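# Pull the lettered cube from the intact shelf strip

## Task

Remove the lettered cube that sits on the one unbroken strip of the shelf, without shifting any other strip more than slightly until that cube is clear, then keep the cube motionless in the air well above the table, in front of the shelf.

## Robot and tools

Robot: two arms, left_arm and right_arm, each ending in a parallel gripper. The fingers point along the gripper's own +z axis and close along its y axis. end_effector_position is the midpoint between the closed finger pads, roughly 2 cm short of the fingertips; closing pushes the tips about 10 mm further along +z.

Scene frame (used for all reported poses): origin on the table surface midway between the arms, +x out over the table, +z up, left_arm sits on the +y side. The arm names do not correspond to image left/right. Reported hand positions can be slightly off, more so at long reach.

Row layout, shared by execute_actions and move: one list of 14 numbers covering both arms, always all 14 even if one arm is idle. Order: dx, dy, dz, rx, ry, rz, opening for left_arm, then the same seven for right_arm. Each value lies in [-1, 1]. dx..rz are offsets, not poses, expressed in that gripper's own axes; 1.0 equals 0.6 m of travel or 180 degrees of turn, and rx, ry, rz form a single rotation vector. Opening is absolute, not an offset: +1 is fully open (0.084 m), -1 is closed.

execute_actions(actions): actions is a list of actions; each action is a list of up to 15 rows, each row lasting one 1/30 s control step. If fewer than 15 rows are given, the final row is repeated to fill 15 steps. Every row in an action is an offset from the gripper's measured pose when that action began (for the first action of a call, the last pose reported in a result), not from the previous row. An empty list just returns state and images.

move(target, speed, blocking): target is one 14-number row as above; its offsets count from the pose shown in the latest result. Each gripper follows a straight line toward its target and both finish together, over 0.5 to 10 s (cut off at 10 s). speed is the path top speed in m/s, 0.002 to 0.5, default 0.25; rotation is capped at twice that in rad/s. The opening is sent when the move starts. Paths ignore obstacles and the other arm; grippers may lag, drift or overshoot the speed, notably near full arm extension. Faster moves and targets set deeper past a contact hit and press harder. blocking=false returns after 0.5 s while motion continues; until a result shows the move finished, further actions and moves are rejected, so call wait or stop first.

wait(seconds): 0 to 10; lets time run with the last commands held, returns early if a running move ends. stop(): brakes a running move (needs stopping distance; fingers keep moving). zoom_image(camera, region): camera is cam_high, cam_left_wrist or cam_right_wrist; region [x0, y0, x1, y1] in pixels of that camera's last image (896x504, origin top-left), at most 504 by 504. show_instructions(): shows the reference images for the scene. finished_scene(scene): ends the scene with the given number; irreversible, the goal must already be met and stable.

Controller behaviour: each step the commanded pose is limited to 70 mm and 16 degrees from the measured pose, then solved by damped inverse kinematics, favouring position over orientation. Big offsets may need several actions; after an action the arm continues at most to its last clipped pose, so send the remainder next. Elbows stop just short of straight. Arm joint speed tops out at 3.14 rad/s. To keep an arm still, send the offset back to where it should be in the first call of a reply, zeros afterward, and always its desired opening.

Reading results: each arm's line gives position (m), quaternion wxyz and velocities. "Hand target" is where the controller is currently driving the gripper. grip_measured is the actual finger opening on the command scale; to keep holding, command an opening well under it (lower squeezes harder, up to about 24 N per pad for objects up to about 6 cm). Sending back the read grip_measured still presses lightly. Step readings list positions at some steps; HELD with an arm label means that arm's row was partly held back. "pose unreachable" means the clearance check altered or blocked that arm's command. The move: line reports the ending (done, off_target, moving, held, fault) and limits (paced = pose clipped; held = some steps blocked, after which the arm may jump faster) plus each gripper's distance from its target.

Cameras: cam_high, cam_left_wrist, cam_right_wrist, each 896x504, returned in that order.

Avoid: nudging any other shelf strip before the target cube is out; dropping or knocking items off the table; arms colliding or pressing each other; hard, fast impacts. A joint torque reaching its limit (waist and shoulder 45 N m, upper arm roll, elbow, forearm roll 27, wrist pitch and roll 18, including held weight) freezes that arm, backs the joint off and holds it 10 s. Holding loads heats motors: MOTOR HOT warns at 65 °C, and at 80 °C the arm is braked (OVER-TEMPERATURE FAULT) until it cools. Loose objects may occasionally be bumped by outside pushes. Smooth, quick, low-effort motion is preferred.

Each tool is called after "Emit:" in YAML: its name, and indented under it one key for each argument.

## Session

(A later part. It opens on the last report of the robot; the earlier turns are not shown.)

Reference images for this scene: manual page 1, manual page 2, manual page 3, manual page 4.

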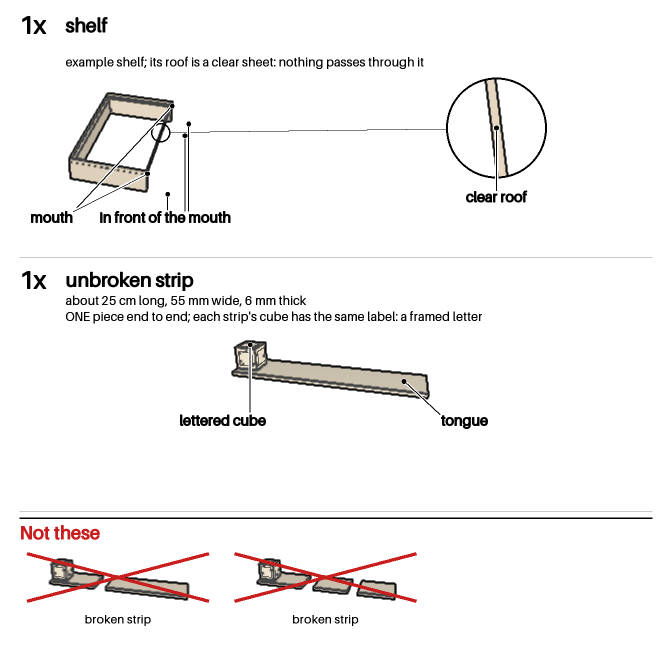

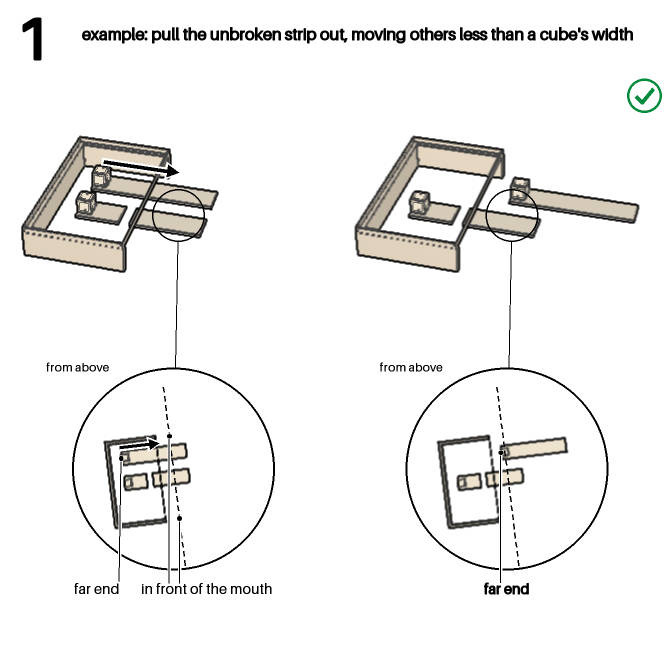

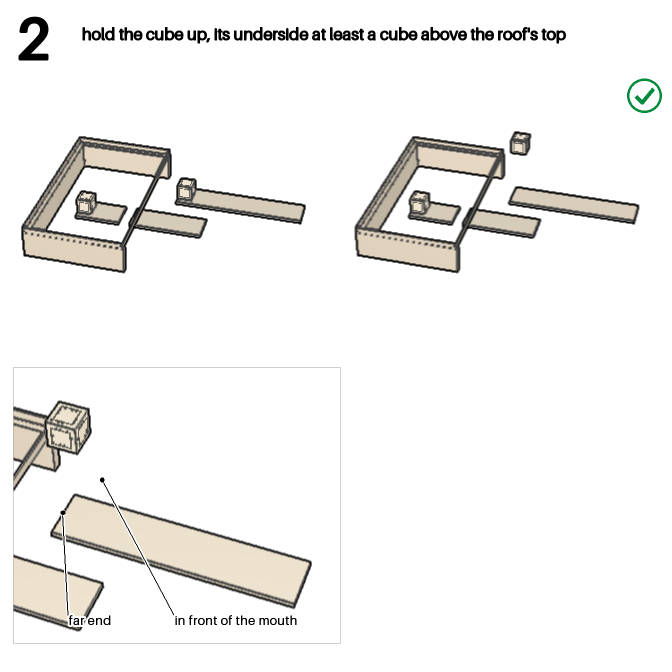

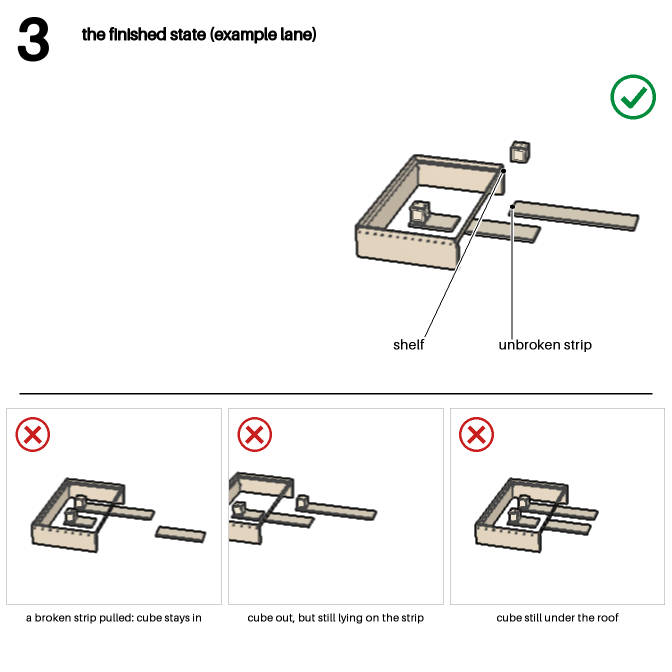

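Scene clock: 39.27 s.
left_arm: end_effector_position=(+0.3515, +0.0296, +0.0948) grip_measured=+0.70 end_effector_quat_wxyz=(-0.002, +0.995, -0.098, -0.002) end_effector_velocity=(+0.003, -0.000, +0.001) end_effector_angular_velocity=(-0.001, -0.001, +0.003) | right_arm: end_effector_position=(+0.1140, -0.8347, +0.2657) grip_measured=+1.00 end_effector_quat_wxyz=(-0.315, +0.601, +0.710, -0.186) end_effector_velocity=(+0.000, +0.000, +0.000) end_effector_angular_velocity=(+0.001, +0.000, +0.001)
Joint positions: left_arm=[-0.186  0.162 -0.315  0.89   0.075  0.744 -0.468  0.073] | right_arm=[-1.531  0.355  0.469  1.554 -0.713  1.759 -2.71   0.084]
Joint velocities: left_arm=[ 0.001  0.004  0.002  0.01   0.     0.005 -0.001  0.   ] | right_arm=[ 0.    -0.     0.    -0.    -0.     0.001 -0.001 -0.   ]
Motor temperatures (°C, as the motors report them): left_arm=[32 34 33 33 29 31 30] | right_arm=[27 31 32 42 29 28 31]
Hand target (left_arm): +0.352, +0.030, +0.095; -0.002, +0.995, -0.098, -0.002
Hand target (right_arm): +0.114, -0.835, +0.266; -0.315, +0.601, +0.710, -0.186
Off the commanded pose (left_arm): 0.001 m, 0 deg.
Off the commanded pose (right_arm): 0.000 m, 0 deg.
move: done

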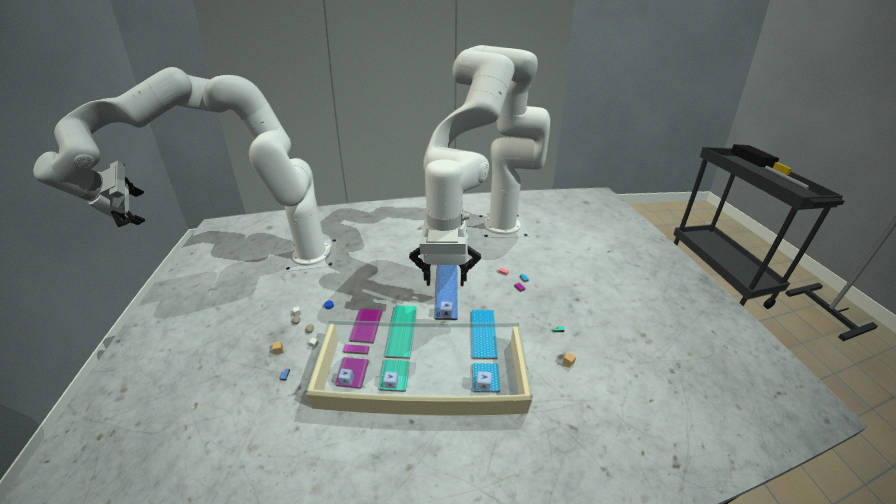

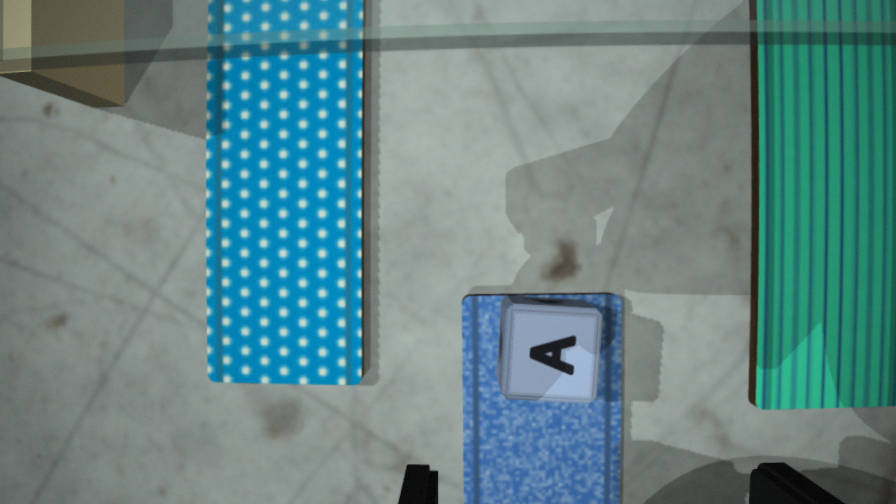

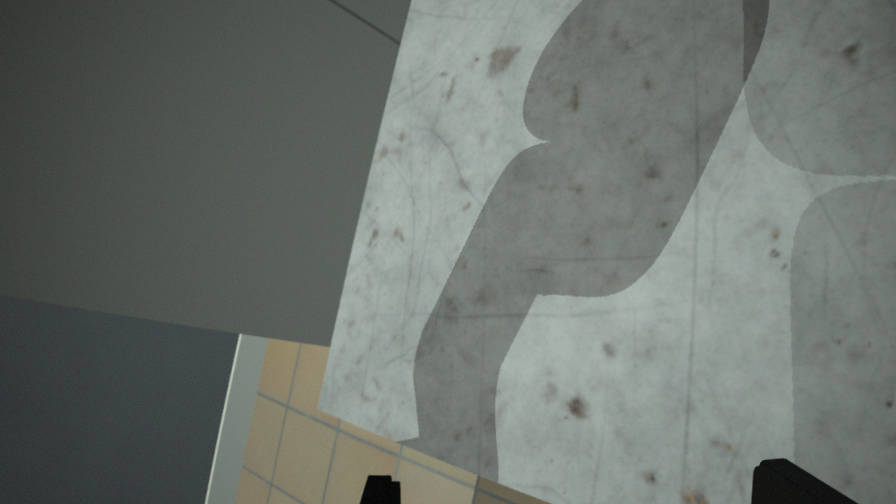

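Emit:
move:
  target: [0.052,-0.005,0.103,0,0,0.02,0.3,0,0,0,0,0,0,1]
  speed: 0.12

Emit:
move:
  target: [0,0,0,0,0,0,-0.8,0,0,0,0,0,0,1]

Emit:
move:
  target: [-0.05,0,-0.35,0,0,0,-0.8,0,0,0,0,0,0,1]

Scene clock: 46.67 s.
left_arm: end_effector_position=(+0.3822, +0.0268, +0.0332) grip_measured=+0.29 end_effector_quat_wxyz=(-0.002, +0.992, -0.129, -0.002) end_effector_velocity=(+0.000, +0.001, -0.003) end_effector_angular_velocity=(+0.003, +0.003, +0.001) | right_arm: end_effector_position=(+0.1140, -0.8347, +0.2657) grip_measured=+1.00 end_effector_quat_wxyz=(-0.315, +0.601, +0.710, -0.186) end_effector_velocity=(-0.000, +0.000, +0.001) end_effector_angular_velocity=(-0.001, +0.000, -0.001)
Joint positions: left_arm=[-0.19   0.375 -0.276  0.969  0.175  0.619 -0.444  0.056] | right_arm=[-1.531  0.355  0.469  1.554 -0.713  1.759 -2.71   0.084]
Joint velocities: left_arm=[ 0.     0.007  0.003  0.002  0.003 -0.001 -0.    -0.   ] | right_arm=[-0.001 -0.001  0.    -0.     0.     0.     0.001 -0.   ]
Motor temperatures (°C, as the motors report them): left_arm=[32 34 33 34 29 31 30] | right_arm=[27 32 32 43 29 28 31]
Hand target (left_arm): +0.382, +0.027, +0.033; -0.002, +0.992, -0.129, -0.002
Hand target (right_arm): +0.114, -0.835, +0.266; -0.315, +0.601, +0.710, -0.186
Off the commanded pose (left_arm): 0.000 m, 0 deg.
Off the commanded pose (right_arm): 0.000 m, 0 deg.
move: done

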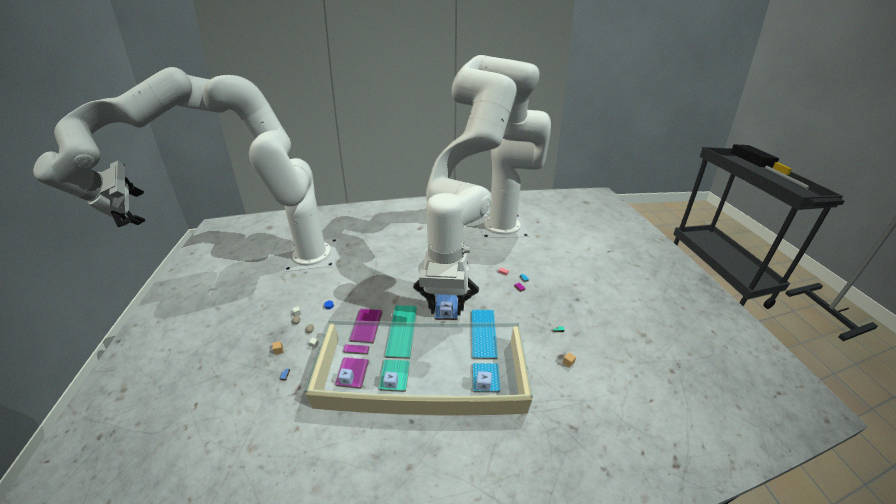

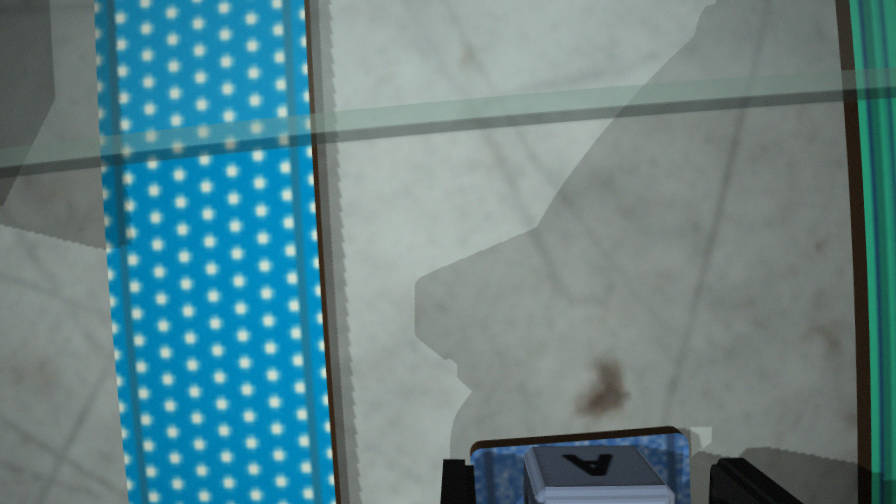

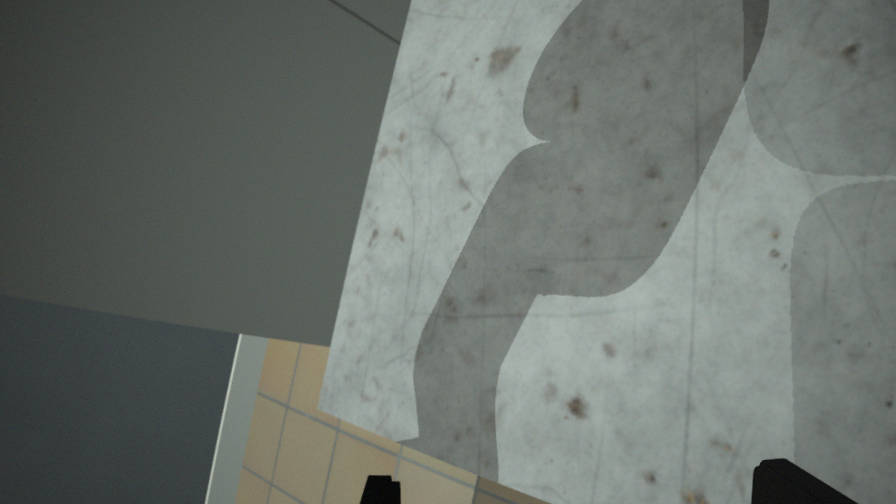

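Scene clock: 47.17 s.
left_arm: end_effector_position=(+0.3822, +0.0268, +0.0332) grip_measured=-0.35 end_effector_quat_wxyz=(-0.002, +0.992, -0.129, -0.002) end_effector_velocity=(+0.000, +0.000, +0.000) end_effector_angular_velocity=(-0.000, +0.000, +0.002) | right_arm: end_effector_position=(+0.1140, -0.8347, +0.2657) grip_measured=+1.00 end_effector_quat_wxyz=(-0.315, +0.601, +0.710, -0.186) end_effector_velocity=(-0.001, +0.000, -0.000) end_effector_angular_velocity=(+0.001, +0.001, -0.001)
Joint positions: left_arm=[-0.19   0.375 -0.276  0.969  0.175  0.619 -0.444  0.029] | right_arm=[-1.531  0.355  0.469  1.554 -0.713  1.759 -2.71   0.084]
Joint velocities: left_arm=[ 0.    -0.     0.001  0.    -0.002  0.    -0.    -0.   ] | right_arm=[ 0.001  0.    -0.001 -0.    -0.     0.001  0.     0.   ]
Motor temperatures (°C, as the motors report them): left_arm=[32 34 33 34 29 31 30] | right_arm=[27 32 32 43 29 28 31]
Hand target (left_arm): +0.382, +0.027, +0.033; -0.002, +0.992, -0.129, -0.002
Hand target (right_arm): +0.114, -0.835, +0.266; -0.315, +0.601, +0.710, -0.186
Off the commanded pose (left_arm): 0.000 m, 0 deg.
Off the commanded pose (right_arm): 0.000 m, 0 deg.
move: done

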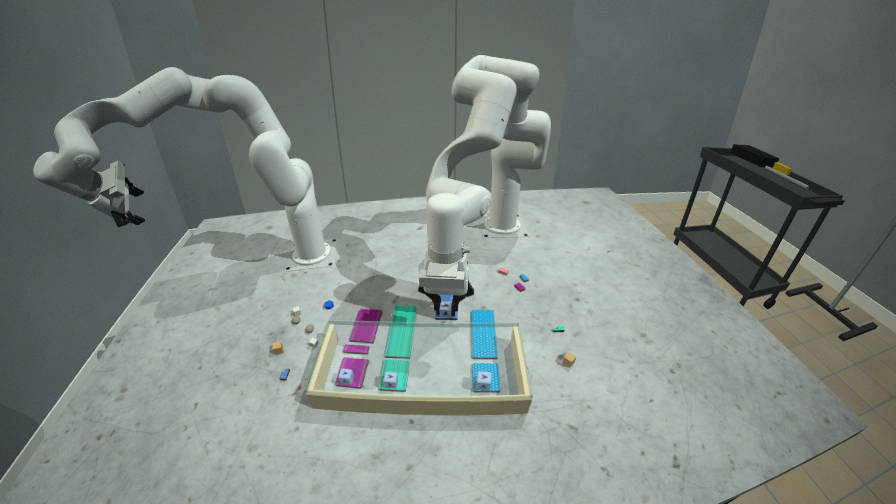

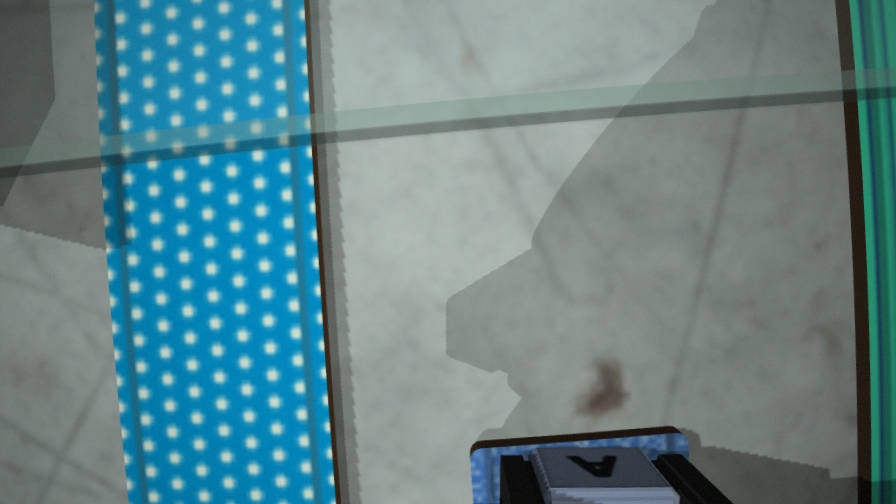

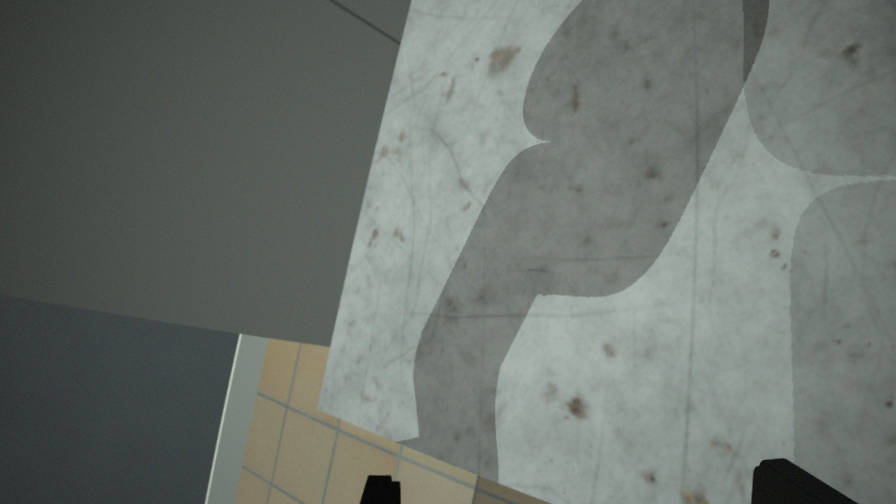

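Scene clock: 48.60 s.
left_arm: end_effector_position=(+0.3544, +0.0332, +0.2427) grip_measured=-0.35 end_effector_quat_wxyz=(-0.002, +0.992, -0.129, -0.003) end_effector_velocity=(+0.001, -0.001, +0.005) end_effector_angular_velocity=(-0.004, -0.006, -0.000) | right_arm: end_effector_position=(+0.1140, -0.8347, +0.2657) grip_measured=+1.00 end_effector_quat_wxyz=(-0.315, +0.601, +0.710, -0.186) end_effector_velocity=(-0.001, -0.000, +0.000) end_effector_angular_velocity=(-0.000, +0.000, -0.002)
Joint positions: left_arm=[-0.159 -0.045 -0.323  1.113 -0.015  1.162 -0.327  0.029] | right_arm=[-1.531  0.355  0.469  1.554 -0.713  1.759 -2.71   0.084]
Joint velocities: left_arm=[-0.001 -0.005  0.     0.008 -0.002  0.005  0.     0.   ] | right_arm=[-0.002 -0.    -0.     0.    -0.     0.     0.     0.   ]
Motor temperatures (°C, as the motors report them): left_arm=[32 34 33 34 29 31 30] | right_arm=[27 32 32 43 29 28 31]
Hand target (left_arm): +0.355, +0.033, +0.243; -0.001, +0.992, -0.129, -0.002
Hand target (right_arm): +0.114, -0.835, +0.266; -0.315, +0.601, +0.710, -0.186
Off the commanded pose (left_arm): 0.001 m, 0 deg.
Off the commanded pose (right_arm): 0.000 m, 0 deg.
move: done

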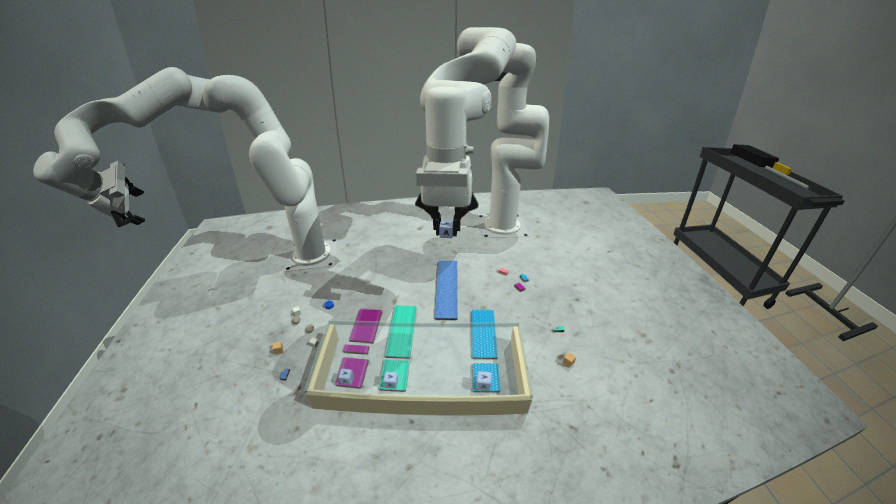

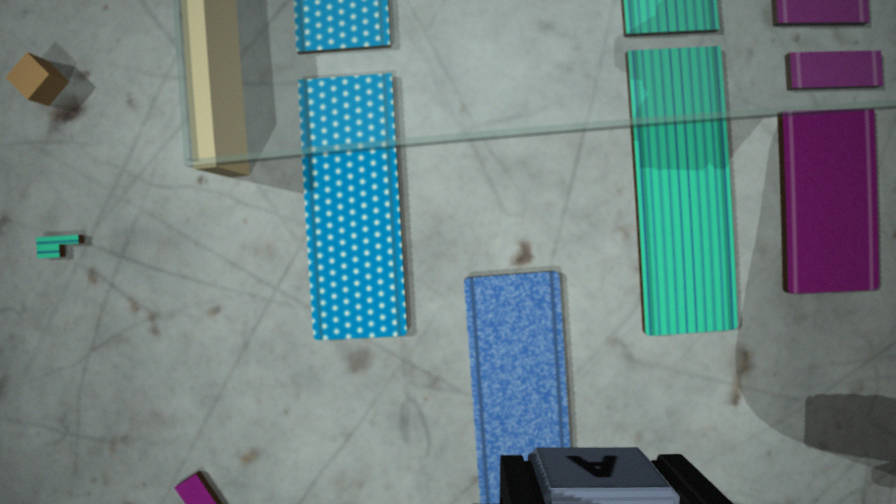

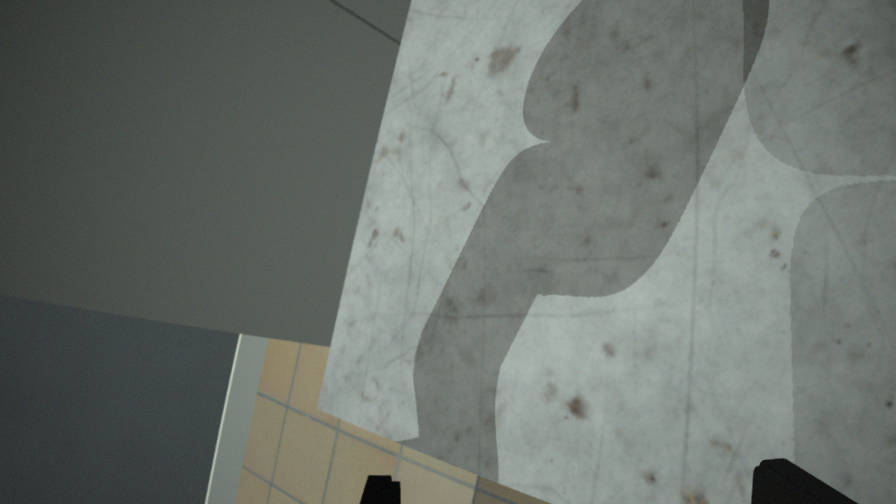

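Emit:
finished_scene:
  scene: 2

The scene is finished: the task was done.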